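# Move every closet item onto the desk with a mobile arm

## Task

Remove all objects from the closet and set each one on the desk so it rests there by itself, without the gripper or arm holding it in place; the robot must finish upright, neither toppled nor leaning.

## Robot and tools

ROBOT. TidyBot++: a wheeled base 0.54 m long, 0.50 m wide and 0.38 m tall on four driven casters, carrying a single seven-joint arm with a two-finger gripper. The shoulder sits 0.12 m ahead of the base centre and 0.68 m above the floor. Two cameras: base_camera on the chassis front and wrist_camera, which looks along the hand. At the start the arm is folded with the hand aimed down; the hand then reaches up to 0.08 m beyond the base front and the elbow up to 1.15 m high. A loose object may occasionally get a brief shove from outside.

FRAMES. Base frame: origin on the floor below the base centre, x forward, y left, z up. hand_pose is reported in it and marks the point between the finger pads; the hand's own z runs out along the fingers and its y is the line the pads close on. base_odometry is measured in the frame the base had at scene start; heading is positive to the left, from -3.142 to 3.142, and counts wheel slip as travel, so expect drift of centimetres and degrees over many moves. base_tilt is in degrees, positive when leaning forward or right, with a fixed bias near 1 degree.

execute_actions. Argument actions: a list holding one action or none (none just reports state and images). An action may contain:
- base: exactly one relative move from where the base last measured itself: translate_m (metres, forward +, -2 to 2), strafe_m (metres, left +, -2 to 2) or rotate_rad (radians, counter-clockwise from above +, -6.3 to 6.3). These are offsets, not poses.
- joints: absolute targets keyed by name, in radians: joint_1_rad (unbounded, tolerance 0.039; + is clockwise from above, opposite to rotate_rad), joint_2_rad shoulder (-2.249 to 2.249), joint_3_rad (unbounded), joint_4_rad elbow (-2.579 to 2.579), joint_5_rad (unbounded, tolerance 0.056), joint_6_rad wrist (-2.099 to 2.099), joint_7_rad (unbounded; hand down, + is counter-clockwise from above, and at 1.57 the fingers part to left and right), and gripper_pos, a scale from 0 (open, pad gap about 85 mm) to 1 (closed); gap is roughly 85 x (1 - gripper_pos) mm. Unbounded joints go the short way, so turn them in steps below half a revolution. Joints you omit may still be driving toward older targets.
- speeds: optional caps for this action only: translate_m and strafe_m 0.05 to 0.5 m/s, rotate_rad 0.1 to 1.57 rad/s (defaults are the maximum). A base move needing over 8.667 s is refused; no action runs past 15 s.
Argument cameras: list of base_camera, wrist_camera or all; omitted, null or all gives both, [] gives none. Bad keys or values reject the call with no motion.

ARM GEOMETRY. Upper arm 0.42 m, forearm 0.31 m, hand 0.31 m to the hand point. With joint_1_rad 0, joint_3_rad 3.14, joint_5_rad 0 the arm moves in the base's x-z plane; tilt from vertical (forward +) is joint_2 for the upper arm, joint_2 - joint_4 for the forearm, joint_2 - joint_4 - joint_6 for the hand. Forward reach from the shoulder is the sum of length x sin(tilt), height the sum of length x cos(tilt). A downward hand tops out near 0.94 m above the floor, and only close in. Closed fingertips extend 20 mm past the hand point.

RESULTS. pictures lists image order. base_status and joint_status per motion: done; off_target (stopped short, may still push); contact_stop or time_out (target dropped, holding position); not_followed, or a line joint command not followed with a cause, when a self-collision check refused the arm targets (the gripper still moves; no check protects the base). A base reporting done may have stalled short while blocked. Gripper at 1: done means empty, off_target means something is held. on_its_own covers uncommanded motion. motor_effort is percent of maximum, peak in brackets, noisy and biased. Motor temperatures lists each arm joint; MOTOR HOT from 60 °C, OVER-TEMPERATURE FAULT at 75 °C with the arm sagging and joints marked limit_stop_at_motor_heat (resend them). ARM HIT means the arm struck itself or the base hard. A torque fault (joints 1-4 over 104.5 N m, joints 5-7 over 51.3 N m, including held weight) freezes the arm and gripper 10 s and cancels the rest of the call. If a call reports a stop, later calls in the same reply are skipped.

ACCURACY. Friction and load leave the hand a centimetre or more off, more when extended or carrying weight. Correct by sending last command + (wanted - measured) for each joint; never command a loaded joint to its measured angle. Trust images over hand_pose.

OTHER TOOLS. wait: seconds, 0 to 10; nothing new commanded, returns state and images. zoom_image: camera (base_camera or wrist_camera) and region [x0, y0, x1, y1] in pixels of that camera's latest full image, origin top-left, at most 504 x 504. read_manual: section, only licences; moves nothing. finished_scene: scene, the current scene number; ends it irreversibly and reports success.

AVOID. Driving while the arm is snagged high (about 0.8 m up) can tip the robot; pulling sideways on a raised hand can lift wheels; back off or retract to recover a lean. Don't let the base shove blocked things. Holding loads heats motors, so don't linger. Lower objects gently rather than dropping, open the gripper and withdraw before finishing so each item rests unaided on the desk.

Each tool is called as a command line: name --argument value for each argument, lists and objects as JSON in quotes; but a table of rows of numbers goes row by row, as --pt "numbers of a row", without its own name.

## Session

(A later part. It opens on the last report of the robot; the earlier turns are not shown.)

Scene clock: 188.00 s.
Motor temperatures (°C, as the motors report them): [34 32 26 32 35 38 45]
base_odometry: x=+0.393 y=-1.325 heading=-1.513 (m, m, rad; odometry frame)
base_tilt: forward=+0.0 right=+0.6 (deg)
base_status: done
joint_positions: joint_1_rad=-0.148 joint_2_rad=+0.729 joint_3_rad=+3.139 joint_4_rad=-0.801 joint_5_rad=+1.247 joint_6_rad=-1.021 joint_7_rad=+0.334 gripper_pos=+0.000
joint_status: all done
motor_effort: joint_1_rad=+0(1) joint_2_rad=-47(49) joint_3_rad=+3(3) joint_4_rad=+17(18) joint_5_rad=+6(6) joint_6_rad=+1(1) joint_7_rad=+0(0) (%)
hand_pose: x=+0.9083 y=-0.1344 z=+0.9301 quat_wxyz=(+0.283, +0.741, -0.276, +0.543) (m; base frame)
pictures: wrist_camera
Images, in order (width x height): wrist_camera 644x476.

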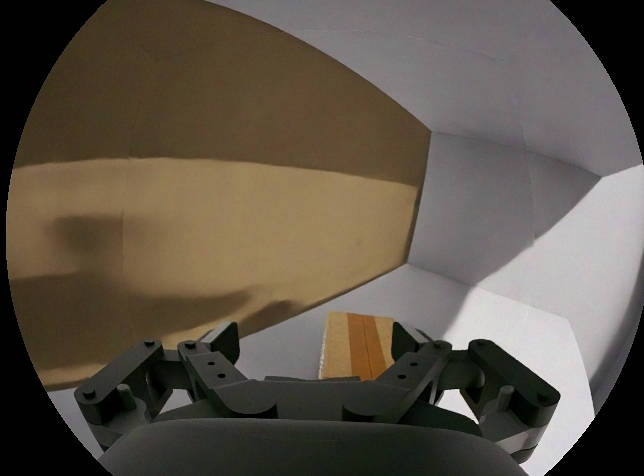

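execute_actions --actions '[{"base":{"strafe_m":-0.045},"speeds":{"strafe_m":0.1}}]' --cameras '["wrist_camera"]'

execute_actions --actions '[{"joints":{"joint_4_rad":-0.88}}]' --cameras '["wrist_camera"]'

execute_actions --actions '[{"joints":{"gripper_pos":1}}]' --cameras '["wrist_camera"]'

Scene clock: 195.60 s.
Motor temperatures (°C, as the motors report them): [34 32 26 32 35 38 45]
base_odometry: x=+0.348 y=-1.328 heading=-1.512 (m, m, rad; odometry frame)
base_tilt: forward=+0.0 right=+0.7 (deg)
base_status: done
joint_positions: joint_1_rad=-0.148 joint_2_rad=+0.729 joint_3_rad=+3.139 joint_4_rad=-0.801 joint_5_rad=+1.247 joint_6_rad=-1.021 joint_7_rad=+0.334 gripper_pos=+0.000
joint_status: not commanded
motor_effort: joint_1_rad=+0(4) joint_2_rad=-47(49) joint_3_rad=+3(3) joint_4_rad=+17(18) joint_5_rad=+6(6) joint_6_rad=+1(2) joint_7_rad=+0(0) (%)
hand_pose: x=+0.9084 y=-0.1345 z=+0.9303 quat_wxyz=(+0.283, +0.741, -0.276, +0.543) (m; base frame)
pictures: wrist_camera
Images, in order (width x height): wrist_camera 644x476.

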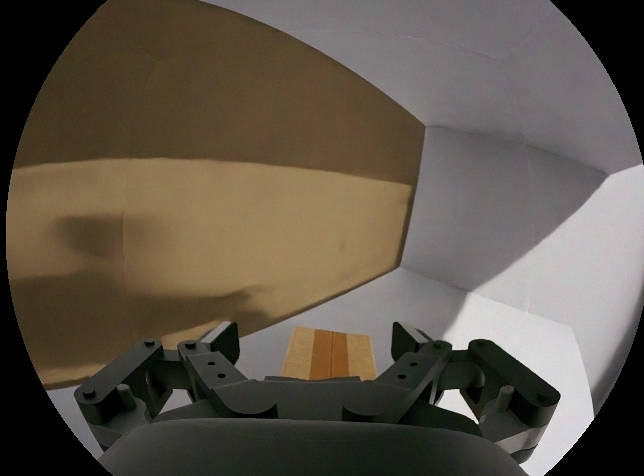

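Scene clock: 196.53 s.
Motor temperatures (°C, as the motors report them): [34 32 26 32 35 38 45]
base_odometry: x=+0.348 y=-1.328 heading=-1.512 (m, m, rad; odometry frame)
base_tilt: forward=-0.1 right=+0.7 (deg)
base_status: not commanded
joint_positions: joint_1_rad=-0.148 joint_2_rad=+0.735 joint_3_rad=+3.139 joint_4_rad=-0.866 joint_5_rad=+1.247 joint_6_rad=-1.021 joint_7_rad=+0.334 gripper_pos=+0.000
joint_status: all done
motor_effort: joint_1_rad=+0(1) joint_2_rad=-47(50) joint_3_rad=+2(3) joint_4_rad=+17(18) joint_5_rad=+6(6) joint_6_rad=+1(1) joint_7_rad=+0(1) (%)
hand_pose: x=+0.9045 y=-0.1350 z=+0.8940 quat_wxyz=(+0.296, +0.758, -0.263, +0.517) (m; base frame)
pictures: wrist_camera
Images, in order (width x height): wrist_camera 644x476.

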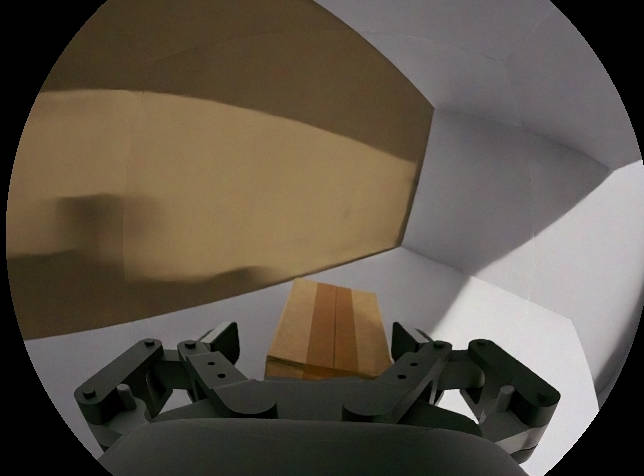

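Scene clock: 197.63 s.
Motor temperatures (°C, as the motors report them): [34 32 26 32 35 38 45]
base_odometry: x=+0.348 y=-1.328 heading=-1.512 (m, m, rad; odometry frame)
base_tilt: forward=-0.1 right=+0.7 (deg)
base_status: not commanded
joint_positions: joint_1_rad=-0.148 joint_2_rad=+0.735 joint_3_rad=+3.139 joint_4_rad=-0.866 joint_5_rad=+1.247 joint_6_rad=-1.021 joint_7_rad=+0.334 gripper_pos=+0.339
joint_status: gripper_pos off_target (ended at +0.339, target +1.000)
motor_effort: joint_1_rad=+0(2) joint_2_rad=-44(48) joint_3_rad=+2(2) joint_4_rad=+15(17) joint_5_rad=+4(6) joint_6_rad=+0(1) joint_7_rad=+0(0) (%)
hand_pose: x=+0.9044 y=-0.1350 z=+0.8942 quat_wxyz=(+0.296, +0.758, -0.263, +0.518) (m; base frame)
pictures: wrist_camera
Images, in order (width x height): wrist_camera 644x476.

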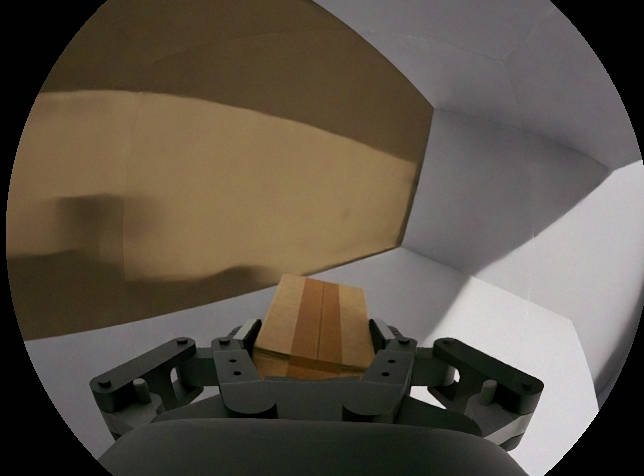

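execute_actions --actions '[{"joints":{"joint_4_rad":-0.78}}]' --cameras '[]'

execute_actions --actions '[{"base":{"translate_m":-0.9}}]' --cameras '[]'

execute_actions --actions '[{"base":{"rotate_rad":3.14},"speeds":{"rotate_rad":1.0},"joints":{"joint_1_rad":-0.6,"joint_2_rad":0.3,"joint_4_rad":-1.05}}]'

Scene clock: 204.77 s.
Motor temperatures (°C, as the motors report them): [34 32 26 32 35 38 45]
base_odometry: x=+0.348 y=-1.328 heading=-1.512 (m, m, rad; odometry frame)
base_tilt: forward=-0.1 right=+0.7 (deg)
base_status: not commanded
joint_positions: joint_1_rad=-0.148 joint_2_rad=+0.747 joint_3_rad=+3.139 joint_4_rad=-0.801 joint_5_rad=+1.247 joint_6_rad=-1.021 joint_7_rad=+0.334 gripper_pos=+0.339
joint_status: all done
motor_effort: joint_1_rad=+0(1) joint_2_rad=-50(51) joint_3_rad=+3(3) joint_4_rad=+18(19) joint_5_rad=+7(7) joint_6_rad=+1(1) joint_7_rad=+0(1) (%)
hand_pose: x=+0.9127 y=-0.1338 z=+0.9158 quat_wxyz=(+0.286, +0.746, -0.273, +0.536) (m; base frame)
pictures: none
No camera images: the call's "cameras" was empty. Leave "cameras" out to get every camera's image.

Scene clock: 207.93 s.
Motor temperatures (°C, as the motors report them): [34 32 26 32 35 38 45]
base_odometry: x=+0.295 y=-0.430 heading=-1.512 (m, m, rad; odometry frame)
base_tilt: forward=-0.1 right=+0.7 (deg)
base_status: done
joint_positions: joint_1_rad=-0.148 joint_2_rad=+0.748 joint_3_rad=+3.139 joint_4_rad=-0.801 joint_5_rad=+1.247 joint_6_rad=-1.021 joint_7_rad=+0.334 gripper_pos=+0.339
joint_status: not commanded
motor_effort: joint_1_rad=+0(1) joint_2_rad=-48(53) joint_3_rad=+3(3) joint_4_rad=+18(19) joint_5_rad=+7(7) joint_6_rad=+1(2) joint_7_rad=+0(1) (%)
hand_pose: x=+0.9129 y=-0.1338 z=+0.9155 quat_wxyz=(+0.286, +0.746, -0.273, +0.536) (m; base frame)
pictures: none
No camera images: the call's "cameras" was empty. Leave "cameras" out to get every camera's image.

Scene clock: 212.17 s.
Motor temperatures (°C, as the motors report them): [34 32 26 32 35 38 45]
base_odometry: x=+0.295 y=-0.430 heading=+1.627 (m, m, rad; odometry frame)
base_tilt: forward=+0.0 right=+0.6 (deg)
base_status: done
joint_positions: joint_1_rad=-0.606 joint_2_rad=+0.320 joint_3_rad=+3.131 joint_4_rad=-1.035 joint_5_rad=+1.247 joint_6_rad=-1.021 joint_7_rad=+0.334 gripper_pos=+0.339
joint_status: all done
motor_effort: joint_1_rad=+0(8) joint_2_rad=-35(53) joint_3_rad=+2(6) joint_4_rad=+18(19) joint_5_rad=+7(7) joint_6_rad=+3(3) joint_7_rad=+0(0) (%)
hand_pose: x=+0.7677 y=+0.1505 z=+1.0997 quat_wxyz=(+0.103, +0.748, -0.138, +0.642) (m; base frame)
pictures: base_camera, wrist_camera
Images, in order (width x height): base_camera 644x364, wrist_camera 644x476.

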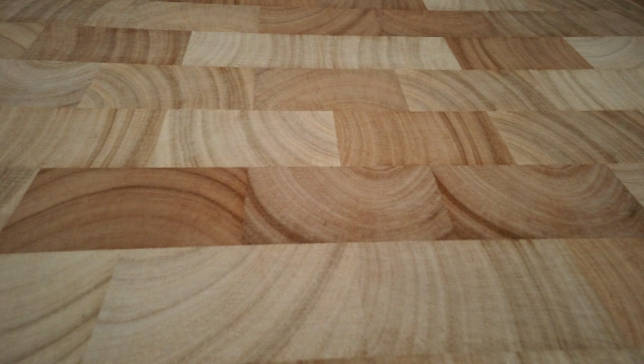

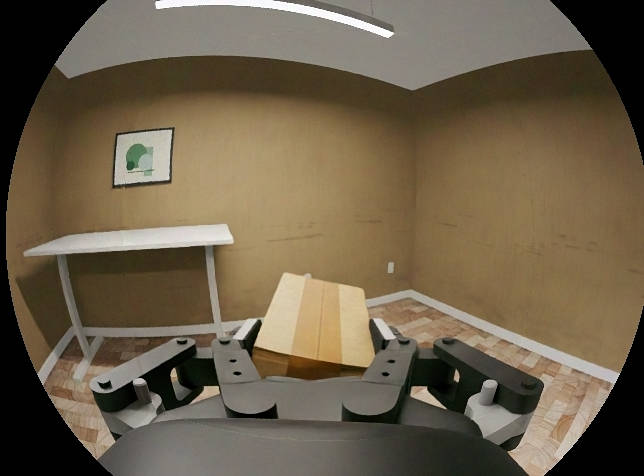

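execute_actions --actions '[{"base":{"strafe_m":0.5}}]' --cameras '[]'

execute_actions --actions '[{"base":{"translate_m":1.2}}]'

Scene clock: 218.00 s.
Motor temperatures (°C, as the motors report them): [34 32 26 32 35 38 45]
base_odometry: x=-0.204 y=-0.459 heading=+1.628 (m, m, rad; odometry frame)
base_tilt: forward=-0.1 right=+0.6 (deg)
base_status: done
joint_positions: joint_1_rad=-0.607 joint_2_rad=+0.320 joint_3_rad=+3.131 joint_4_rad=-1.035 joint_5_rad=+1.247 joint_6_rad=-1.021 joint_7_rad=+0.334 gripper_pos=+0.339
joint_status: not commanded
motor_effort: joint_1_rad=+0(4) joint_2_rad=-34(37) joint_3_rad=+1(3) joint_4_rad=+18(19) joint_5_rad=+7(7) joint_6_rad=+3(4) joint_7_rad=+0(1) (%)
hand_pose: x=+0.7674 y=+0.1511 z=+1.0999 quat_wxyz=(+0.102, +0.748, -0.138, +0.642) (m; base frame)
pictures: none
No camera images: the call's "cameras" was empty. Leave "cameras" out to get every camera's image.

Scene clock: 221.77 s.
Motor temperatures (°C, as the motors report them): [34 32 26 32 35 38 45]
base_odometry: x=-0.273 y=+0.739 heading=+1.628 (m, m, rad; odometry frame)
base_tilt: forward=-0.1 right=+0.7 (deg)
base_status: done
joint_positions: joint_1_rad=-0.607 joint_2_rad=+0.318 joint_3_rad=+3.131 joint_4_rad=-1.037 joint_5_rad=+1.247 joint_6_rad=-1.021 joint_7_rad=+0.334 gripper_pos=+0.339
joint_status: not commanded
motor_effort: joint_1_rad=+1(2) joint_2_rad=-35(38) joint_3_rad=+1(3) joint_4_rad=+18(19) joint_5_rad=+7(7) joint_6_rad=+3(3) joint_7_rad=+0(1) (%)
hand_pose: x=+0.7669 y=+0.1507 z=+1.1001 quat_wxyz=(+0.102, +0.748, -0.138, +0.642) (m; base frame)
pictures: base_camera, wrist_camera
Images, in order (width x height): base_camera 644x364, wrist_camera 644x476.

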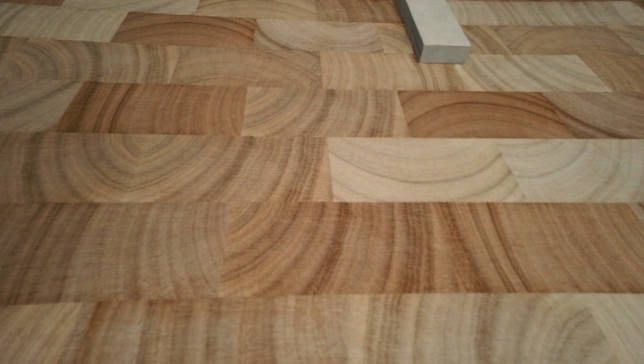

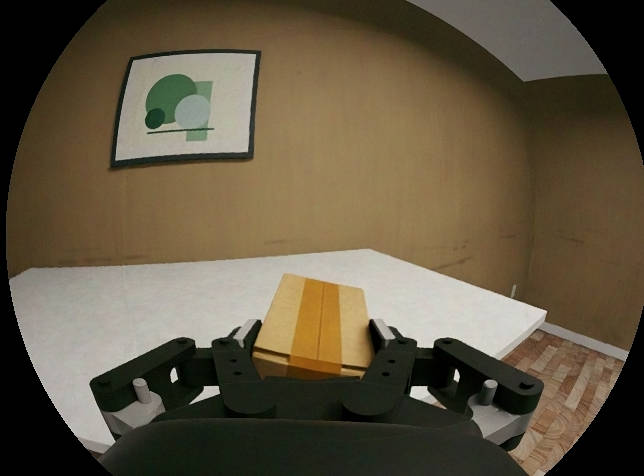

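execute_actions --actions '[{"base":{"translate_m":0.35}}]' --cameras '[]'

execute_actions --actions '[{"joints":{"joint_4_rad":-1.2}}]' --cameras '["wrist_camera"]'

execute_actions --actions '[{"joints":{"joint_4_rad":-1.28}}]' --cameras '["wrist_camera"]'

Scene clock: 228.17 s.
Motor temperatures (°C, as the motors report them): [34 32 26 32 35 38 45]
base_odometry: x=-0.294 y=+1.088 heading=+1.629 (m, m, rad; odometry frame)
base_tilt: forward=+0.0 right=+0.6 (deg)
base_status: done
joint_positions: joint_1_rad=-0.606 joint_2_rad=+0.317 joint_3_rad=+3.131 joint_4_rad=-1.037 joint_5_rad=+1.247 joint_6_rad=-1.021 joint_7_rad=+0.334 gripper_pos=+0.339
joint_status: not commanded
motor_effort: joint_1_rad=+0(3) joint_2_rad=-35(39) joint_3_rad=+2(3) joint_4_rad=+18(19) joint_5_rad=+7(7) joint_6_rad=+3(4) joint_7_rad=+0(1) (%)
hand_pose: x=+0.7665 y=+0.1500 z=+1.1007 quat_wxyz=(+0.102, +0.747, -0.138, +0.642) (m; base frame)
pictures: none
No camera images: the call's "cameras" was empty. Leave "cameras" out to get every camera's image.

Scene clock: 229.23 s.
Motor temperatures (°C, as the motors report them): [34 32 26 32 35 38 45]
base_odometry: x=-0.294 y=+1.088 heading=+1.629 (m, m, rad; odometry frame)
base_tilt: forward=+0.0 right=+0.6 (deg)
base_status: not commanded
joint_positions: joint_1_rad=-0.606 joint_2_rad=+0.317 joint_3_rad=+3.131 joint_4_rad=-1.190 joint_5_rad=+1.247 joint_6_rad=-1.021 joint_7_rad=+0.334 gripper_pos=+0.339
joint_status: all done
motor_effort: joint_1_rad=+0(0) joint_2_rad=-33(36) joint_3_rad=+1(2) joint_4_rad=+18(20) joint_5_rad=+7(7) joint_6_rad=+2(3) joint_7_rad=+1(0) (%)
hand_pose: x=+0.7642 y=+0.1487 z=+1.0267 quat_wxyz=(+0.143, +0.781, -0.103, +0.600) (m; base frame)
pictures: wrist_camera
Images, in order (width x height): wrist_camera 644x476.

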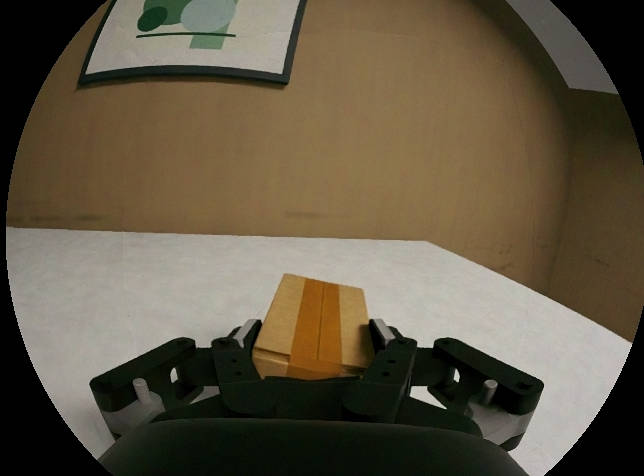

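Scene clock: 230.10 s.
Motor temperatures (°C, as the motors report them): [34 32 26 32 35 38 45]
base_odometry: x=-0.294 y=+1.088 heading=+1.629 (m, m, rad; odometry frame)
base_tilt: forward=+0.0 right=+0.7 (deg)
base_status: not commanded
joint_positions: joint_1_rad=-0.606 joint_2_rad=+0.310 joint_3_rad=+3.131 joint_4_rad=-1.247 joint_5_rad=+1.256 joint_6_rad=-1.020 joint_7_rad=+0.334 gripper_pos=+0.339
joint_status: all done
motor_effort: joint_1_rad=+1(4) joint_2_rad=-30(35) joint_3_rad=+1(3) joint_4_rad=+15(18) joint_5_rad=+4(7) joint_6_rad=+0(4) joint_7_rad=+0(1) (%)
hand_pose: x=+0.7598 y=+0.1448 z=+1.0055 quat_wxyz=(+0.159, +0.789, -0.089, +0.587) (m; base frame)
pictures: wrist_camera
Images, in order (width x height): wrist_camera 644x476.

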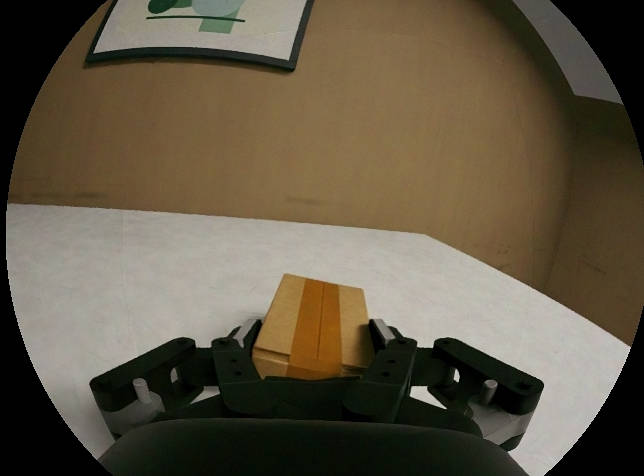

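execute_actions --actions '[{"joints":{"gripper_pos":0}}]' --cameras '[]'

execute_actions --actions '[{"joints":{"joint_4_rad":-1.0}}]' --cameras '[]'

execute_actions --actions '[{"base":{"translate_m":-1.55}}]' --cameras '[]'

execute_actions --actions '[{"base":{"rotate_rad":-3.14},"joints":{"joint_1_rad":0,"joint_2_rad":0.3,"joint_4_rad":-0.5,"joint_5_rad":0,"joint_6_rad":-0.8,"joint_7_rad":1.57}}]' --cameras '[]'

execute_actions --actions '[{"base":{"strafe_m":0.5}}]' --cameras '[]'

execute_actions --actions '[{"base":{"translate_m":0.5}}]'

Scene clock: 243.77 s.
Motor temperatures (°C, as the motors report them): [34 32 26 32 35 38 45]
base_odometry: x=-0.294 y=+1.088 heading=+1.629 (m, m, rad; odometry frame)
base_tilt: forward=+0.0 right=+0.6 (deg)
base_status: not commanded
joint_positions: joint_1_rad=-0.606 joint_2_rad=+0.309 joint_3_rad=+3.131 joint_4_rad=-1.263 joint_5_rad=+1.256 joint_6_rad=-1.020 joint_7_rad=+0.334 gripper_pos=+0.000
joint_status: all done
motor_effort: joint_1_rad=+1(1) joint_2_rad=-33(33) joint_3_rad=+1(1) joint_4_rad=+17(18) joint_5_rad=+6(6) joint_6_rad=+1(1) joint_7_rad=+0(0) (%)
hand_pose: x=+0.7584 y=+0.1438 z=+0.9991 quat_wxyz=(+0.163, +0.791, -0.086, +0.583) (m; base frame)
pictures: none
No camera images: the call's "cameras" was empty. Leave "cameras" out to get every camera's image.

Scene clock: 245.10 s.
Motor temperatures (°C, as the motors report them): [34 32 26 32 35 38 45]
base_odometry: x=-0.294 y=+1.088 heading=+1.629 (m, m, rad; odometry frame)
base_tilt: forward=-0.1 right=+0.7 (deg)
base_status: not commanded
joint_positions: joint_1_rad=-0.606 joint_2_rad=+0.308 joint_3_rad=+3.131 joint_4_rad=-1.017 joint_5_rad=+1.256 joint_6_rad=-1.020 joint_7_rad=+0.334 gripper_pos=+0.000
joint_status: all done
motor_effort: joint_1_rad=-1(0) joint_2_rad=-34(34) joint_3_rad=+1(1) joint_4_rad=+17(18) joint_5_rad=+6(6) joint_6_rad=+2(3) joint_7_rad=+1(0) (%)
hand_pose: x=+0.7631 y=+0.1467 z=+1.1180 quat_wxyz=(+0.097, +0.738, -0.144, +0.652) (m; base frame)
pictures: none
No camera images: the call's "cameras" was empty. Leave "cameras" out to get every camera's image.

Scene clock: 249.73 s.
Motor temperatures (°C, as the motors report them): [34 32 26 32 35 38 45]
base_odometry: x=-0.202 y=-0.459 heading=+1.630 (m, m, rad; odometry frame)
base_tilt: forward=-0.1 right=+0.7 (deg)
base_status: done
joint_positions: joint_1_rad=-0.606 joint_2_rad=+0.305 joint_3_rad=+3.131 joint_4_rad=-1.017 joint_5_rad=+1.256 joint_6_rad=-1.021 joint_7_rad=+0.334 gripper_pos=+0.000
joint_status: not commanded
motor_effort: joint_1_rad=+1(4) joint_2_rad=-31(38) joint_3_rad=+1(3) joint_4_rad=+17(18) joint_5_rad=+6(7) joint_6_rad=+3(4) joint_7_rad=+0(1) (%)
hand_pose: x=+0.7619 y=+0.1455 z=+1.1202 quat_wxyz=(+0.096, +0.737, -0.145, +0.653) (m; base frame)
pictures: none
No camera images: the call's "cameras" was empty. Leave "cameras" out to get every camera's image.

Scene clock: 253.10 s.
Motor temperatures (°C, as the motors report them): [34 32 26 32 35 38 45]
base_odometry: x=-0.202 y=-0.459 heading=-1.510 (m, m, rad; odometry frame)
base_tilt: forward=+0.0 right=+0.7 (deg)
base_status: done
joint_positions: joint_1_rad=+0.001 joint_2_rad=+0.321 joint_3_rad=+3.133 joint_4_rad=-0.522 joint_5_rad=+0.024 joint_6_rad=-0.839 joint_7_rad=+1.538 gripper_pos=+0.000
joint_status: all done
motor_effort: joint_1_rad=+0(6) joint_2_rad=-31(42) joint_3_rad=+0(4) joint_4_rad=+16(19) joint_5_rad=-1(7) joint_6_rad=+8(9) joint_7_rad=+0(0) (%)
hand_pose: x=+0.7956 y=-0.0008 z=+1.2558 quat_wxyz=(-0.002, +0.745, -0.010, +0.667) (m; base frame)
pictures: none
No camera images: the call's "cameras" was empty. Leave "cameras" out to get every camera's image.

Scene clock: 255.47 s.
Motor temperatures (°C, as the motors report them): [34 32 26 32 35 38 45]
base_odometry: x=+0.298 y=-0.429 heading=-1.511 (m, m, rad; odometry frame)
base_tilt: forward=-0.1 right=+0.6 (deg)
base_status: done
joint_positions: joint_1_rad=-0.004 joint_2_rad=+0.321 joint_3_rad=+3.133 joint_4_rad=-0.522 joint_5_rad=+0.023 joint_6_rad=-0.839 joint_7_rad=+1.538 gripper_pos=+0.000
joint_status: not commanded
motor_effort: joint_1_rad=+0(5) joint_2_rad=-32(33) joint_3_rad=+0(1) joint_4_rad=+16(16) joint_5_rad=-1(0) joint_6_rad=+9(9) joint_7_rad=+1(0) (%)
hand_pose: x=+0.7955 y=+0.0024 z=+1.2560 quat_wxyz=(-0.004, +0.745, -0.009, +0.667) (m; base frame)
pictures: none
No camera images: the call's "cameras" was empty. Leave "cameras" out to get every camera's image.

Scene clock: 257.83 s.
Motor temperatures (°C, as the motors report them): [34 32 26 32 35 38 45]
base_odometry: x=+0.328 y=-0.929 heading=-1.510 (m, m, rad; odometry frame)
base_tilt: forward=+0.0 right=+0.6 (deg)
base_status: done
joint_positions: joint_1_rad=-0.004 joint_2_rad=+0.312 joint_3_rad=+3.133 joint_4_rad=-0.517 joint_5_rad=+0.023 joint_6_rad=-0.838 joint_7_rad=+1.538 gripper_pos=+0.000
joint_status: not commanded
motor_effort: joint_1_rad=+1(1) joint_2_rad=-31(36) joint_3_rad=+0(0) joint_4_rad=+16(17) joint_5_rad=-1(1) joint_6_rad=+8(10) joint_7_rad=-1(0) (%)
hand_pose: x=+0.7897 y=+0.0024 z=+1.2647 quat_wxyz=(-0.004, +0.740, -0.009, +0.672) (m; base frame)
pictures: base_camera, wrist_camera
Images, in order (width x height): base_camera 644x364, wrist_camera 644x476.

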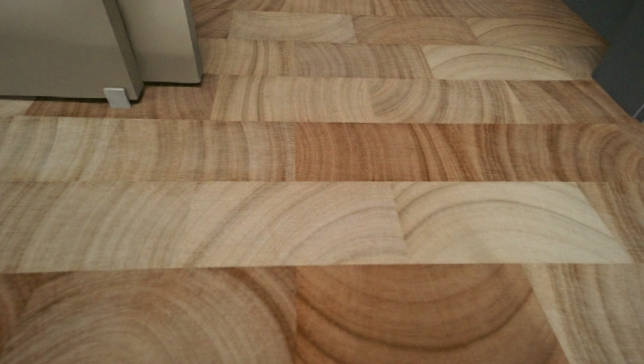

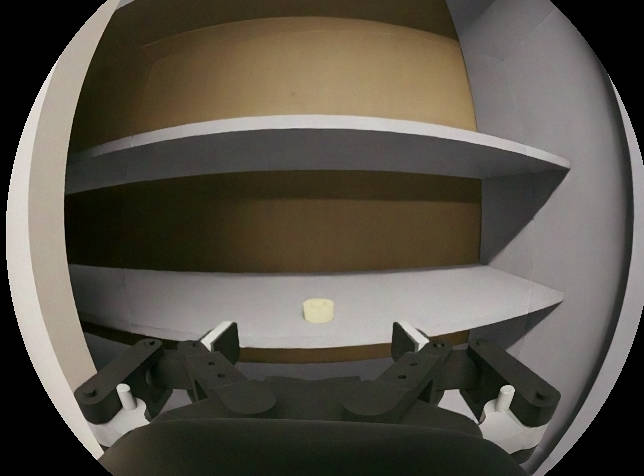

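execute_actions --actions '[{"base":{"translate_m":0.15},"joints":{"joint_6_rad":-1.0}}]' --cameras '["wrist_camera"]'

Scene clock: 264.33 s.
Motor temperatures (°C, as the motors report them): [34 32 26 32 35 38 45]
base_odometry: x=+0.337 y=-1.078 heading=-1.509 (m, m, rad; odometry frame)
base_tilt: forward=+0.0 right=+0.7 (deg)
base_status: done
joint_positions: joint_1_rad=-0.004 joint_2_rad=+0.307 joint_3_rad=+3.133 joint_4_rad=-0.513 joint_5_rad=+0.023 joint_6_rad=-0.971 joint_7_rad=+1.538 gripper_pos=+0.000
joint_status: all done
motor_effort: joint_1_rad=+1(1) joint_2_rad=-32(37) joint_3_rad=+0(0) joint_4_rad=+16(17) joint_5_rad=-1(1) joint_6_rad=+9(9) joint_7_rad=+1(0) (%)
hand_pose: x=+0.7799 y=+0.0018 z=+1.2292 quat_wxyz=(-0.003, +0.780, -0.010, +0.625) (m; base frame)
pictures: wrist_camera
Images, in order (width x height): wrist_camera 644x476.

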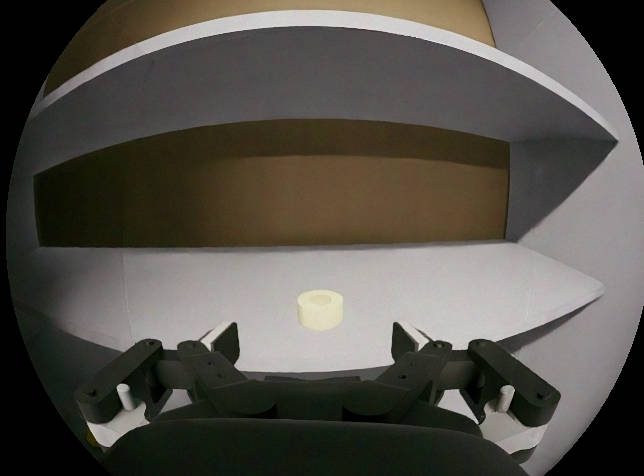

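execute_actions --actions '[{"base":{"translate_m":0.09},"joints":{"joint_6_rad":-1.13}}]' --cameras '["wrist_camera"]'

Scene clock: 275.90 s.
Motor temperatures (°C, as the motors report them): [34 32 26 32 35 38 45]
base_odometry: x=+0.343 y=-1.168 heading=-1.509 (m, m, rad; odometry frame)
base_tilt: forward=+0.0 right=+0.7 (deg)
base_status: done
joint_positions: joint_1_rad=-0.004 joint_2_rad=+0.306 joint_3_rad=+3.133 joint_4_rad=-0.512 joint_5_rad=+0.023 joint_6_rad=-1.101 joint_7_rad=+1.538 gripper_pos=+0.000
joint_status: all done
motor_effort: joint_1_rad=+1(1) joint_2_rad=-30(37) joint_3_rad=+0(0) joint_4_rad=+15(17) joint_5_rad=-1(1) joint_6_rad=+8(9) joint_7_rad=+0(0) (%)
hand_pose: x=+0.7675 y=+0.0013 z=+1.1922 quat_wxyz=(-0.002, +0.819, -0.011, +0.574) (m; base frame)
pictures: wrist_camera
Images, in order (width x height): wrist_camera 644x476.

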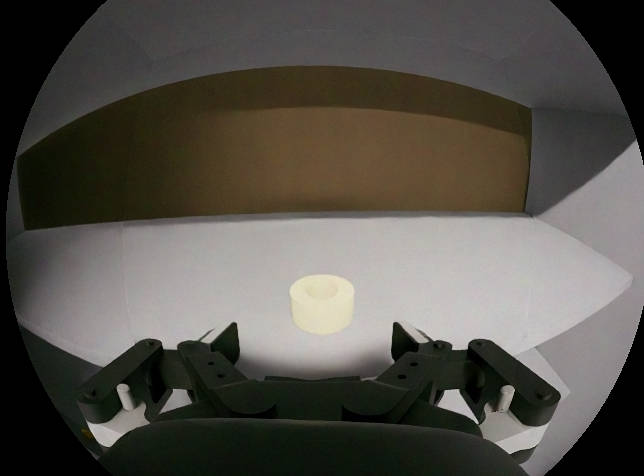

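execute_actions --actions '[{"base":{"translate_m":0.06},"speeds":{"translate_m":0.1}}]' --cameras '["wrist_camera"]'

execute_actions --actions '[{"joints":{"gripper_pos":1}}]' --cameras '["wrist_camera"]'

Scene clock: 280.57 s.
Motor temperatures (°C, as the motors report them): [34 32 26 32 35 38 45]
base_odometry: x=+0.347 y=-1.228 heading=-1.508 (m, m, rad; odometry frame)
base_tilt: forward=+0.0 right=+0.7 (deg)
base_status: done
joint_positions: joint_1_rad=-0.004 joint_2_rad=+0.304 joint_3_rad=+3.133 joint_4_rad=-0.512 joint_5_rad=+0.023 joint_6_rad=-1.101 joint_7_rad=+1.538 gripper_pos=+0.000
joint_status: not commanded
motor_effort: joint_1_rad=+0(1) joint_2_rad=-31(35) joint_3_rad=+0(0) joint_4_rad=+15(16) joint_5_rad=-1(1) joint_6_rad=+8(9) joint_7_rad=+1(0) (%)
hand_pose: x=+0.7666 y=+0.0013 z=+1.1932 quat_wxyz=(-0.002, +0.818, -0.011, +0.575) (m; base frame)
pictures: wrist_camera
Images, in order (width x height): wrist_camera 644x476.

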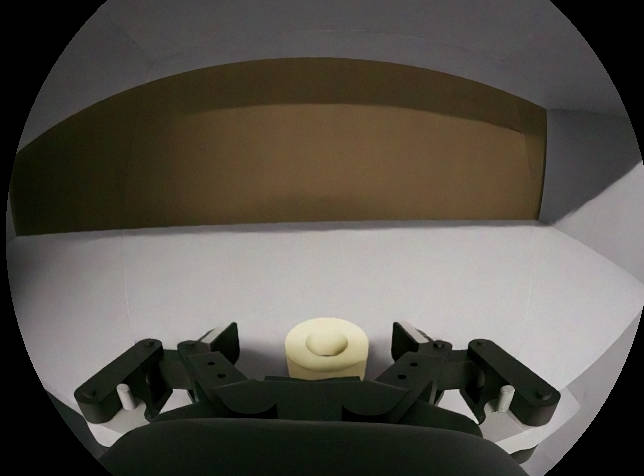

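Scene clock: 281.67 s.
Motor temperatures (°C, as the motors report them): [34 32 26 32 35 38 45]
base_odometry: x=+0.347 y=-1.228 heading=-1.508 (m, m, rad; odometry frame)
base_tilt: forward=+0.0 right=+0.6 (deg)
base_status: not commanded
joint_positions: joint_1_rad=-0.003 joint_2_rad=+0.298 joint_3_rad=+3.134 joint_4_rad=-0.503 joint_5_rad=+0.023 joint_6_rad=-1.100 joint_7_rad=+1.538 gripper_pos=+0.999
joint_status: all done
motor_effort: joint_1_rad=+0(3) joint_2_rad=-30(32) joint_3_rad=+0(2) joint_4_rad=+15(16) joint_5_rad=-1(4) joint_6_rad=+8(9) joint_7_rad=+1(0) (%)
hand_pose: x=+0.7627 y=+0.0007 z=+1.2016 quat_wxyz=(-0.002, +0.814, -0.011, +0.581) (m; base frame)
pictures: wrist_camera
Images, in order (width x height): wrist_camera 644x476.

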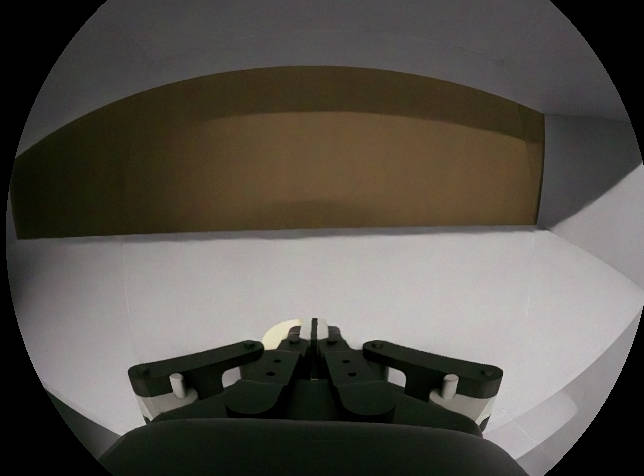

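Too high. Open, lower.

execute_actions --actions '[{"joints":{"gripper_pos":0}}]' --cameras '[]'

execute_actions --actions '[{"joints":{"joint_2_rad":0.36}}]' --cameras '["wrist_camera"]'

Scene clock: 286.90 s.
Motor temperatures (°C, as the motors report them): [34 32 26 32 35 38 45]
base_odometry: x=+0.347 y=-1.228 heading=-1.508 (m, m, rad; odometry frame)
base_tilt: forward=+0.0 right=+0.7 (deg)
base_status: not commanded
joint_positions: joint_1_rad=-0.003 joint_2_rad=+0.298 joint_3_rad=+3.134 joint_4_rad=-0.503 joint_5_rad=+0.023 joint_6_rad=-1.100 joint_7_rad=+1.538 gripper_pos=+0.000
joint_status: all done
motor_effort: joint_1_rad=+0(0) joint_2_rad=-30(30) joint_3_rad=+0(0) joint_4_rad=+15(15) joint_5_rad=-1(1) joint_6_rad=+8(8) joint_7_rad=+0(0) (%)
hand_pose: x=+0.7627 y=+0.0007 z=+1.2016 quat_wxyz=(-0.002, +0.814, -0.011, +0.581) (m; base frame)
pictures: none
No camera images: the call's "cameras" was empty. Leave "cameras" out to get every camera's image.

Scene clock: 287.83 s.
Motor temperatures (°C, as the motors report them): [34 32 26 32 35 38 45]
base_odometry: x=+0.347 y=-1.228 heading=-1.508 (m, m, rad; odometry frame)
base_tilt: forward=-0.1 right=+0.7 (deg)
base_status: not commanded
joint_positions: joint_1_rad=-0.003 joint_2_rad=+0.345 joint_3_rad=+3.134 joint_4_rad=-0.503 joint_5_rad=+0.023 joint_6_rad=-1.100 joint_7_rad=+1.538 gripper_pos=+0.000
joint_status: all done
motor_effort: joint_1_rad=-1(0) joint_2_rad=-32(35) joint_3_rad=+0(0) joint_4_rad=+16(16) joint_5_rad=-1(1) joint_6_rad=+8(8) joint_7_rad=+0(0) (%)
hand_pose: x=+0.7862 y=+0.0008 z=+1.1711 quat_wxyz=(-0.002, +0.827, -0.011, +0.562) (m; base frame)
pictures: wrist_camera
Images, in order (width x height): wrist_camera 644x476.

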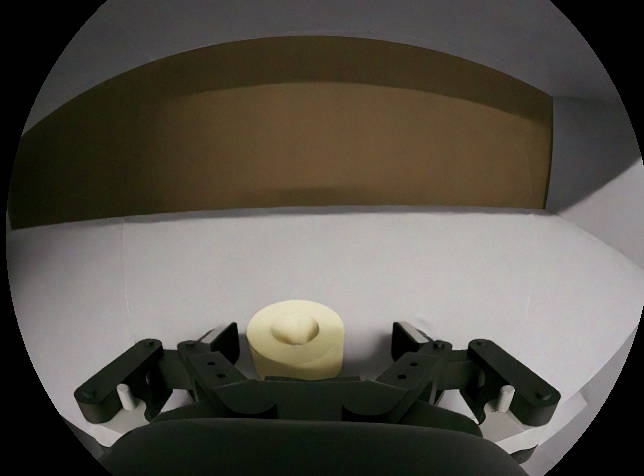

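execute_actions --actions '[{"joints":{"gripper_pos":1}}]' --cameras '[]'

execute_actions --actions '[{"joints":{"joint_2_rad":0.27}}]' --cameras '[]'

execute_actions --actions '[{"base":{"translate_m":-0.25},"joints":{"joint_6_rad":-1.7}}]' --cameras '["wrist_camera"]'

Scene clock: 296.30 s.
Motor temperatures (°C, as the motors report them): [34 32 26 32 35 38 45]
base_odometry: x=+0.347 y=-1.228 heading=-1.508 (m, m, rad; odometry frame)
base_tilt: forward=-0.1 right=+0.7 (deg)
base_status: not commanded
joint_positions: joint_1_rad=-0.003 joint_2_rad=+0.345 joint_3_rad=+3.134 joint_4_rad=-0.502 joint_5_rad=+0.023 joint_6_rad=-1.100 joint_7_rad=+1.538 gripper_pos=+0.490
joint_status: gripper_pos off_target (ended at +0.490, target +1.000)
motor_effort: joint_1_rad=+1(1) joint_2_rad=-30(33) joint_3_rad=+1(0) joint_4_rad=+14(16) joint_5_rad=-1(1) joint_6_rad=+7(8) joint_7_rad=+0(0) (%)
hand_pose: x=+0.7862 y=+0.0008 z=+1.1714 quat_wxyz=(-0.002, +0.827, -0.011, +0.562) (m; base frame)
pictures: none
No camera images: the call's "cameras" was empty. Leave "cameras" out to get every camera's image.

Scene clock: 297.37 s.
Motor temperatures (°C, as the motors report them): [34 32 26 32 35 38 45]
base_odometry: x=+0.347 y=-1.228 heading=-1.508 (m, m, rad; odometry frame)
base_tilt: forward=-0.1 right=+0.7 (deg)
base_status: not commanded
joint_positions: joint_1_rad=-0.003 joint_2_rad=+0.287 joint_3_rad=+3.134 joint_4_rad=-0.502 joint_5_rad=+0.023 joint_6_rad=-1.100 joint_7_rad=+1.538 gripper_pos=+0.490
joint_status: all done
motor_effort: joint_1_rad=+1(0) joint_2_rad=-30(35) joint_3_rad=+1(0) joint_4_rad=+15(17) joint_5_rad=-1(1) joint_6_rad=+9(9) joint_7_rad=+0(0) (%)
hand_pose: x=+0.7565 y=+0.0007 z=+1.2095 quat_wxyz=(-0.002, +0.810, -0.011, +0.586) (m; base frame)
pictures: none
No camera images: the call's "cameras" was empty. Leave "cameras" out to get every camera's image.

Scene clock: 299.23 s.
Motor temperatures (°C, as the motors report them): [34 32 26 32 35 38 45]
base_odometry: x=+0.331 y=-0.979 heading=-1.507 (m, m, rad; odometry frame)
base_tilt: forward=-0.1 right=+0.7 (deg)
base_status: done
joint_positions: joint_1_rad=-0.003 joint_2_rad=+0.263 joint_3_rad=+3.134 joint_4_rad=-0.500 joint_5_rad=+0.023 joint_6_rad=-1.680 joint_7_rad=+1.538 gripper_pos=+0.490
joint_status: all done
motor_effort: joint_1_rad=+0(4) joint_2_rad=-27(35) joint_3_rad=+1(2) joint_4_rad=+13(16) joint_5_rad=-1(2) joint_6_rad=+6(25) joint_7_rad=+0(1) (%)
hand_pose: x=+0.6460 y=-0.0007 z=+1.0771 quat_wxyz=(+0.002, +0.939, -0.016, +0.343) (m; base frame)
pictures: wrist_camera
Images, in order (width x height): wrist_camera 644x476.

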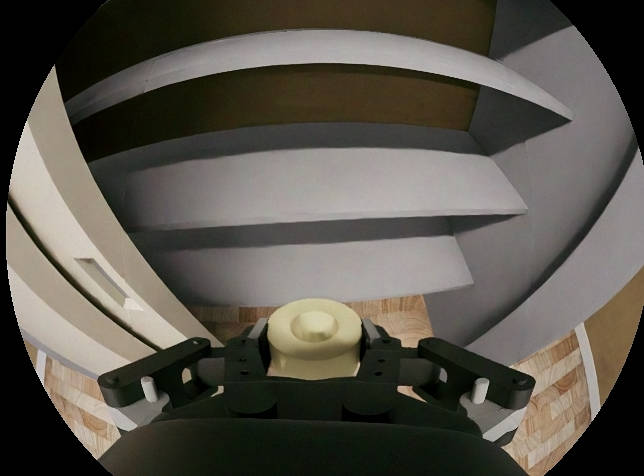

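execute_actions --actions '[{"base":{"translate_m":-0.55}}]' --cameras '[]'

execute_actions --actions '[{"base":{"rotate_rad":3.14},"speeds":{"rotate_rad":1.0},"joints":{"joint_2_rad":0.3,"joint_4_rad":-1.0,"joint_6_rad":-0.55}}]' --cameras '[]'

execute_actions --actions '[{"base":{"strafe_m":0.47}}]' --cameras '[]'

execute_actions --actions '[{"base":{"translate_m":1.5}}]' --cameras '[]'

execute_actions --actions '[{"joints":{"joint_4_rad":-1.18,"joint_6_rad":-0.45}}]' --cameras '["wrist_camera"]'

Scene clock: 311.13 s.
Motor temperatures (°C, as the motors report them): [34 32 26 32 35 38 45]
base_odometry: x=+0.295 y=-0.430 heading=-1.506 (m, m, rad; odometry frame)
base_tilt: forward=-0.1 right=+0.6 (deg)
base_status: done
joint_positions: joint_1_rad=-0.003 joint_2_rad=+0.265 joint_3_rad=+3.134 joint_4_rad=-0.500 joint_5_rad=+0.023 joint_6_rad=-1.680 joint_7_rad=+1.538 gripper_pos=+0.490
joint_status: not commanded
motor_effort: joint_1_rad=+0(0) joint_2_rad=-27(31) joint_3_rad=+1(1) joint_4_rad=+13(14) joint_5_rad=-1(1) joint_6_rad=+6(6) joint_7_rad=+0(1) (%)
hand_pose: x=+0.6466 y=-0.0007 z=+1.0762 quat_wxyz=(+0.002, +0.940, -0.016, +0.342) (m; base frame)
pictures: none
No camera images: the call's "cameras" was empty. Leave "cameras" out to get every camera's image.

Scene clock: 315.37 s.
Motor temperatures (°C, as the motors report them): [34 32 26 32 35 38 45]
base_odometry: x=+0.295 y=-0.430 heading=+1.634 (m, m, rad; odometry frame)
base_tilt: forward=-0.1 right=+0.6 (deg)
base_status: done
joint_positions: joint_1_rad=-0.006 joint_2_rad=+0.295 joint_3_rad=+3.134 joint_4_rad=-0.984 joint_5_rad=+0.023 joint_6_rad=-0.590 joint_7_rad=+1.538 gripper_pos=+0.490
joint_status: all done
motor_effort: joint_1_rad=+0(5) joint_2_rad=-34(38) joint_3_rad=+0(3) joint_4_rad=+19(20) joint_5_rad=-1(2) joint_6_rad=+9(8) joint_7_rad=+0(0) (%)
hand_pose: x=+0.8397 y=+0.0061 z=+1.0837 quat_wxyz=(-0.004, +0.804, -0.005, +0.594) (m; base frame)
pictures: none
No camera images: the call's "cameras" was empty. Leave "cameras" out to get every camera's image.

Scene clock: 317.67 s.
Motor temperatures (°C, as the motors report them): [34 32 26 32 35 38 45]
base_odometry: x=-0.174 y=-0.460 heading=+1.634 (m, m, rad; odometry frame)
base_tilt: forward=-0.1 right=+0.6 (deg)
base_status: done
joint_positions: joint_1_rad=-0.007 joint_2_rad=+0.295 joint_3_rad=+3.134 joint_4_rad=-0.984 joint_5_rad=+0.023 joint_6_rad=-0.590 joint_7_rad=+1.538 gripper_pos=+0.490
joint_status: not commanded
motor_effort: joint_1_rad=+1(4) joint_2_rad=-35(37) joint_3_rad=+0(1) joint_4_rad=+19(20) joint_5_rad=-1(0) joint_6_rad=+9(9) joint_7_rad=+0(1) (%)
hand_pose: x=+0.8397 y=+0.0069 z=+1.0837 quat_wxyz=(-0.004, +0.804, -0.004, +0.594) (m; base frame)
pictures: none
No camera images: the call's "cameras" was empty. Leave "cameras" out to get every camera's image.

Scene clock: 322.03 s.
Motor temperatures (°C, as the motors report them): [34 32 26 32 35 38 45]
base_odometry: x=-0.270 y=+1.037 heading=+1.635 (m, m, rad; odometry frame)
base_tilt: forward=-0.1 right=+0.7 (deg)
base_status: done
joint_positions: joint_1_rad=-0.007 joint_2_rad=+0.296 joint_3_rad=+3.134 joint_4_rad=-0.985 joint_5_rad=+0.023 joint_6_rad=-0.588 joint_7_rad=+1.538 gripper_pos=+0.490
joint_status: not commanded
motor_effort: joint_1_rad=-1(0) joint_2_rad=-36(39) joint_3_rad=+0(0) joint_4_rad=+20(20) joint_5_rad=-1(1) joint_6_rad=+9(9) joint_7_rad=+1(1) (%)
hand_pose: x=+0.8405 y=+0.0069 z=+1.0823 quat_wxyz=(-0.004, +0.805, -0.004, +0.594) (m; base frame)
pictures: none
No camera images: the call's "cameras" was empty. Leave "cameras" out to get every camera's image.

Scene clock: 323.23 s.
Motor temperatures (°C, as the motors report them): [34 32 26 32 35 38 45]
base_odometry: x=-0.270 y=+1.037 heading=+1.635 (m, m, rad; odometry frame)
base_tilt: forward=-0.1 right=+0.6 (deg)
base_status: not commanded
joint_positions: joint_1_rad=-0.007 joint_2_rad=+0.297 joint_3_rad=+3.134 joint_4_rad=-1.167 joint_5_rad=+0.023 joint_6_rad=-0.495 joint_7_rad=+1.538 gripper_pos=+0.490
joint_status: all done
motor_effort: joint_1_rad=+0(0) joint_2_rad=-34(36) joint_3_rad=+0(0) joint_4_rad=+19(20) joint_5_rad=-1(1) joint_6_rad=+8(9) joint_7_rad=+0(0) (%)
hand_pose: x=+0.8426 y=+0.0077 z=+1.0000 quat_wxyz=(-0.004, +0.830, -0.003, +0.558) (m; base frame)
pictures: wrist_camera
Images, in order (width x height): wrist_camera 644x476.

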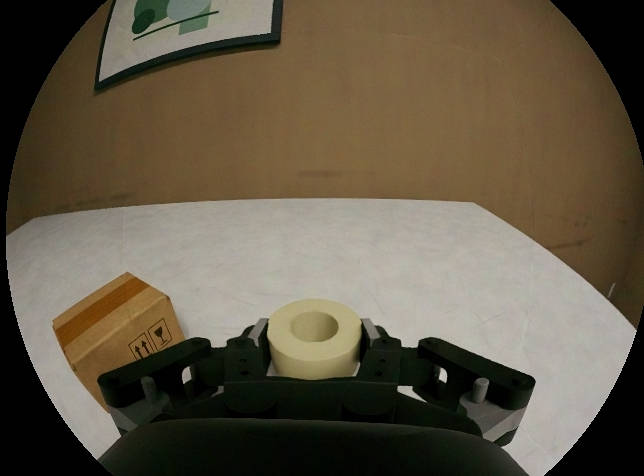

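execute_actions --actions '[]'

Scene clock: 345.67 s.
Motor temperatures (°C, as the motors report them): [34 32 26 32 35 38 45]
base_odometry: x=-0.270 y=+1.037 heading=+1.635 (m, m, rad; odometry frame)
base_tilt: forward=+0.0 right=+0.7 (deg)
base_status: not commanded
joint_positions: joint_1_rad=-0.007 joint_2_rad=+0.297 joint_3_rad=+3.134 joint_4_rad=-1.167 joint_5_rad=+0.023 joint_6_rad=-0.495 joint_7_rad=+1.538 gripper_pos=+0.490
joint_status: all done
motor_effort: joint_1_rad=+0(0) joint_2_rad=-35(36) joint_3_rad=+0(0) joint_4_rad=+19(20) joint_5_rad=-1(1) joint_6_rad=+8(9) joint_7_rad=+0(0) (%)
hand_pose: x=+0.8426 y=+0.0077 z=+1.0000 quat_wxyz=(-0.004, +0.830, -0.003, +0.558) (m; base frame)
pictures: base_camera, wrist_camera
Images, in order (width x height): base_camera 644x364, wrist_camera 644x476.

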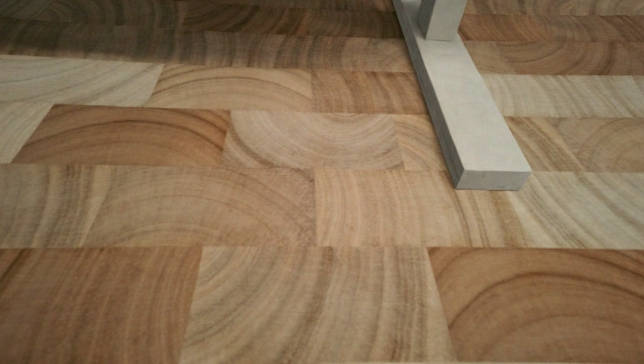

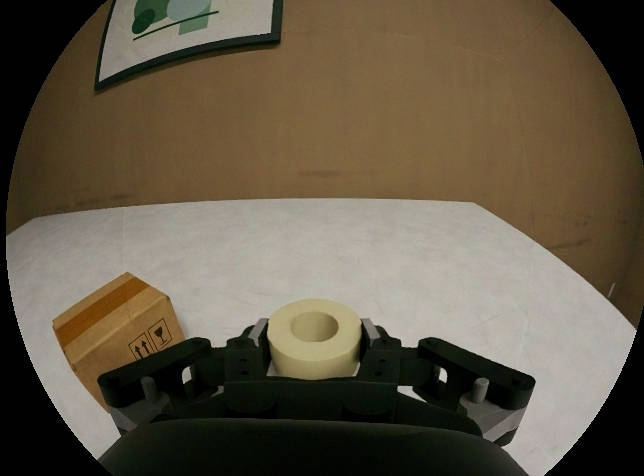

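execute_actions --actions '[{"joints":{"joint_4_rad":-1.2}}]' --cameras '[]'

execute_actions --actions '[{"joints":{"gripper_pos":0}}]' --cameras '[]'

execute_actions --actions '[{"base":{"translate_m":-0.4},"joints":{"joint_4_rad":-1.1}}]' --cameras '["wrist_camera"]'

execute_actions --actions '[{"base":{"rotate_rad":3.14},"joints":{"joint_2_rad":0.3,"joint_4_rad":-2.2,"joint_6_rad":0.7,"joint_7_rad":1.57}}]' --cameras '["wrist_camera"]'

Scene clock: 357.83 s.
Motor temperatures (°C, as the motors report them): [34 32 26 32 35 38 45]
base_odometry: x=-0.270 y=+1.037 heading=+1.635 (m, m, rad; odometry frame)
base_tilt: forward=-0.1 right=+0.6 (deg)
base_status: not commanded
joint_positions: joint_1_rad=-0.007 joint_2_rad=+0.297 joint_3_rad=+3.134 joint_4_rad=-1.185 joint_5_rad=+0.023 joint_6_rad=-0.493 joint_7_rad=+1.538 gripper_pos=+0.490
joint_status: all done
motor_effort: joint_1_rad=+0(0) joint_2_rad=-35(37) joint_3_rad=+0(0) joint_4_rad=+20(21) joint_5_rad=-1(1) joint_6_rad=+8(9) joint_7_rad=+0(0) (%)
hand_pose: x=+0.8412 y=+0.0077 z=+0.9902 quat_wxyz=(-0.004, +0.834, -0.003, +0.551) (m; base frame)
pictures: none
No camera images: the call's "cameras" was empty. Leave "cameras" out to get every camera's image.

Scene clock: 358.93 s.
Motor temperatures (°C, as the motors report them): [34 32 26 32 35 38 45]
base_odometry: x=-0.270 y=+1.037 heading=+1.635 (m, m, rad; odometry frame)
base_tilt: forward=-0.1 right=+0.7 (deg)
base_status: not commanded
joint_positions: joint_1_rad=-0.007 joint_2_rad=+0.297 joint_3_rad=+3.134 joint_4_rad=-1.185 joint_5_rad=+0.023 joint_6_rad=-0.493 joint_7_rad=+1.538 gripper_pos=+0.000
joint_status: all done
motor_effort: joint_1_rad=+0(0) joint_2_rad=-34(34) joint_3_rad=+0(0) joint_4_rad=+19(20) joint_5_rad=-1(1) joint_6_rad=+8(8) joint_7_rad=+0(1) (%)
hand_pose: x=+0.8412 y=+0.0077 z=+0.9902 quat_wxyz=(-0.004, +0.834, -0.003, +0.551) (m; base frame)
pictures: none
No camera images: the call's "cameras" was empty. Leave "cameras" out to get every camera's image.

Scene clock: 361.27 s.
Motor temperatures (°C, as the motors report them): [34 32 26 32 35 38 45]
base_odometry: x=-0.244 y=+0.638 heading=+1.635 (m, m, rad; odometry frame)
base_tilt: forward=-0.1 right=+0.6 (deg)
base_status: done
joint_positions: joint_1_rad=-0.007 joint_2_rad=+0.299 joint_3_rad=+3.134 joint_4_rad=-1.112 joint_5_rad=+0.023 joint_6_rad=-0.488 joint_7_rad=+1.538 gripper_pos=+0.000
joint_status: all done
motor_effort: joint_1_rad=+0(2) joint_2_rad=-33(40) joint_3_rad=+0(2) joint_4_rad=+19(20) joint_5_rad=-1(1) joint_6_rad=+8(9) joint_7_rad=+0(1) (%)
hand_pose: x=+0.8477 y=+0.0075 z=+1.0337 quat_wxyz=(-0.004, +0.813, -0.003, +0.582) (m; base frame)
pictures: wrist_camera
Images, in order (width x height): wrist_camera 644x476.

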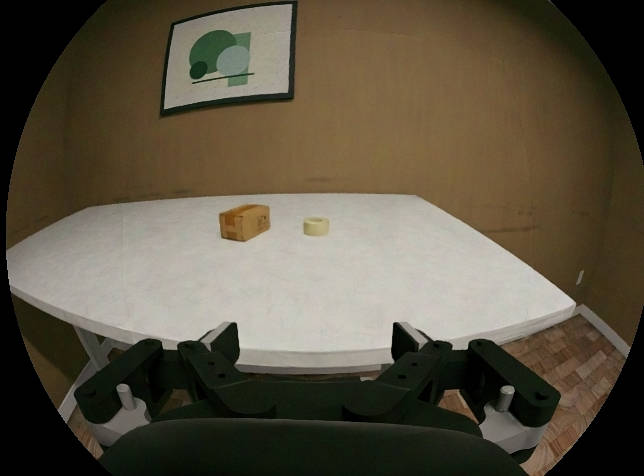

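Scene clock: 364.60 s.
Motor temperatures (°C, as the motors report them): [34 32 26 32 35 38 45]
base_odometry: x=-0.244 y=+0.638 heading=-1.508 (m, m, rad; odometry frame)
base_tilt: forward=-0.1 right=+0.7 (deg)
base_status: done
joint_positions: joint_1_rad=-0.003 joint_2_rad=+0.299 joint_3_rad=+3.137 joint_4_rad=-2.178 joint_5_rad=+0.023 joint_6_rad=+0.659 joint_7_rad=+1.538 gripper_pos=+0.000
joint_status: all done
motor_effort: joint_1_rad=+0(4) joint_2_rad=-27(37) joint_3_rad=+0(2) joint_4_rad=+13(20) joint_5_rad=-1(2) joint_6_rad=+8(7) joint_7_rad=+0(1) (%)
hand_pose: x=+0.7387 y=+0.0097 z=+0.7605 quat_wxyz=(-0.013, +0.789, +0.001, +0.615) (m; base frame)
pictures: wrist_camera
Images, in order (width x height): wrist_camera 644x476.

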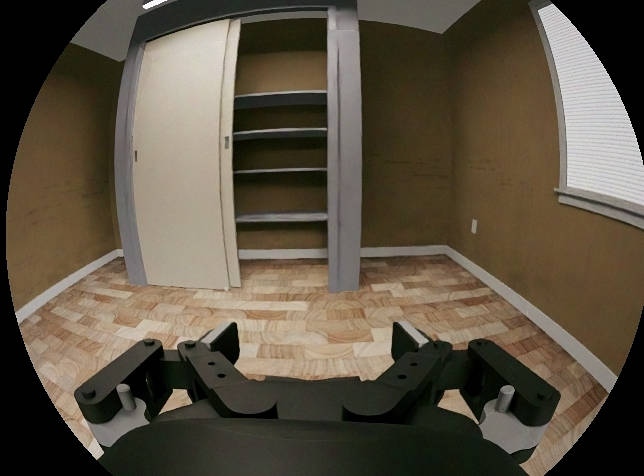

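execute_actions --actions '[{"base":{"strafe_m":0.2},"joints":{"joint_2_rad":0.9,"joint_4_rad":-2.2,"joint_6_rad":1.4,"joint_5_rad":0.6}}]' --cameras '[]'

execute_actions --actions '[{"base":{"translate_m":1.6}}]' --cameras '["wrist_camera"]'

Scene clock: 373.03 s.
Motor temperatures (°C, as the motors report them): [34 32 26 32 35 38 45]
base_odometry: x=-0.044 y=+0.650 heading=-1.507 (m, m, rad; odometry frame)
base_tilt: forward=+0.0 right=+0.7 (deg)
base_status: done
joint_positions: joint_1_rad=-0.005 joint_2_rad=+0.880 joint_3_rad=+3.137 joint_4_rad=-2.181 joint_5_rad=+0.575 joint_6_rad=+1.358 joint_7_rad=+1.538 gripper_pos=+0.000
joint_status: all done
motor_effort: joint_1_rad=+0(5) joint_2_rad=-36(38) joint_3_rad=-2(3) joint_4_rad=+4(13) joint_5_rad=-1(3) joint_6_rad=+8(9) joint_7_rad=+0(0) (%)
hand_pose: x=+0.7271 y=+0.1714 z=+0.5921 quat_wxyz=(-0.183, +0.724, +0.217, +0.629) (m; base frame)
pictures: none
No camera images: the call's "cameras" was empty. Leave "cameras" out to get every camera's image.

Scene clock: 377.60 s.
Motor temperatures (°C, as the motors report them): [34 32 26 32 35 38 45]
base_odometry: x=+0.059 y=-0.946 heading=-1.507 (m, m, rad; odometry frame)
base_tilt: forward=-0.1 right=+0.6 (deg)
base_status: done
joint_positions: joint_1_rad=-0.005 joint_2_rad=+0.880 joint_3_rad=+3.137 joint_4_rad=-2.185 joint_5_rad=+0.575 joint_6_rad=+1.359 joint_7_rad=+1.538 gripper_pos=+0.000
joint_status: not commanded
motor_effort: joint_1_rad=+0(1) joint_2_rad=-37(38) joint_3_rad=-2(3) joint_4_rad=+4(5) joint_5_rad=-1(2) joint_6_rad=+9(9) joint_7_rad=+0(0) (%)
hand_pose: x=+0.7255 y=+0.1716 z=+0.5912 quat_wxyz=(-0.184, +0.725, +0.217, +0.628) (m; base frame)
pictures: wrist_camera
Images, in order (width x height): wrist_camera 644x476.

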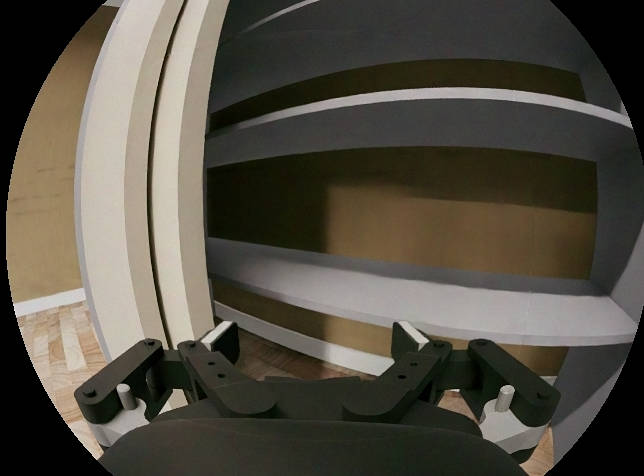

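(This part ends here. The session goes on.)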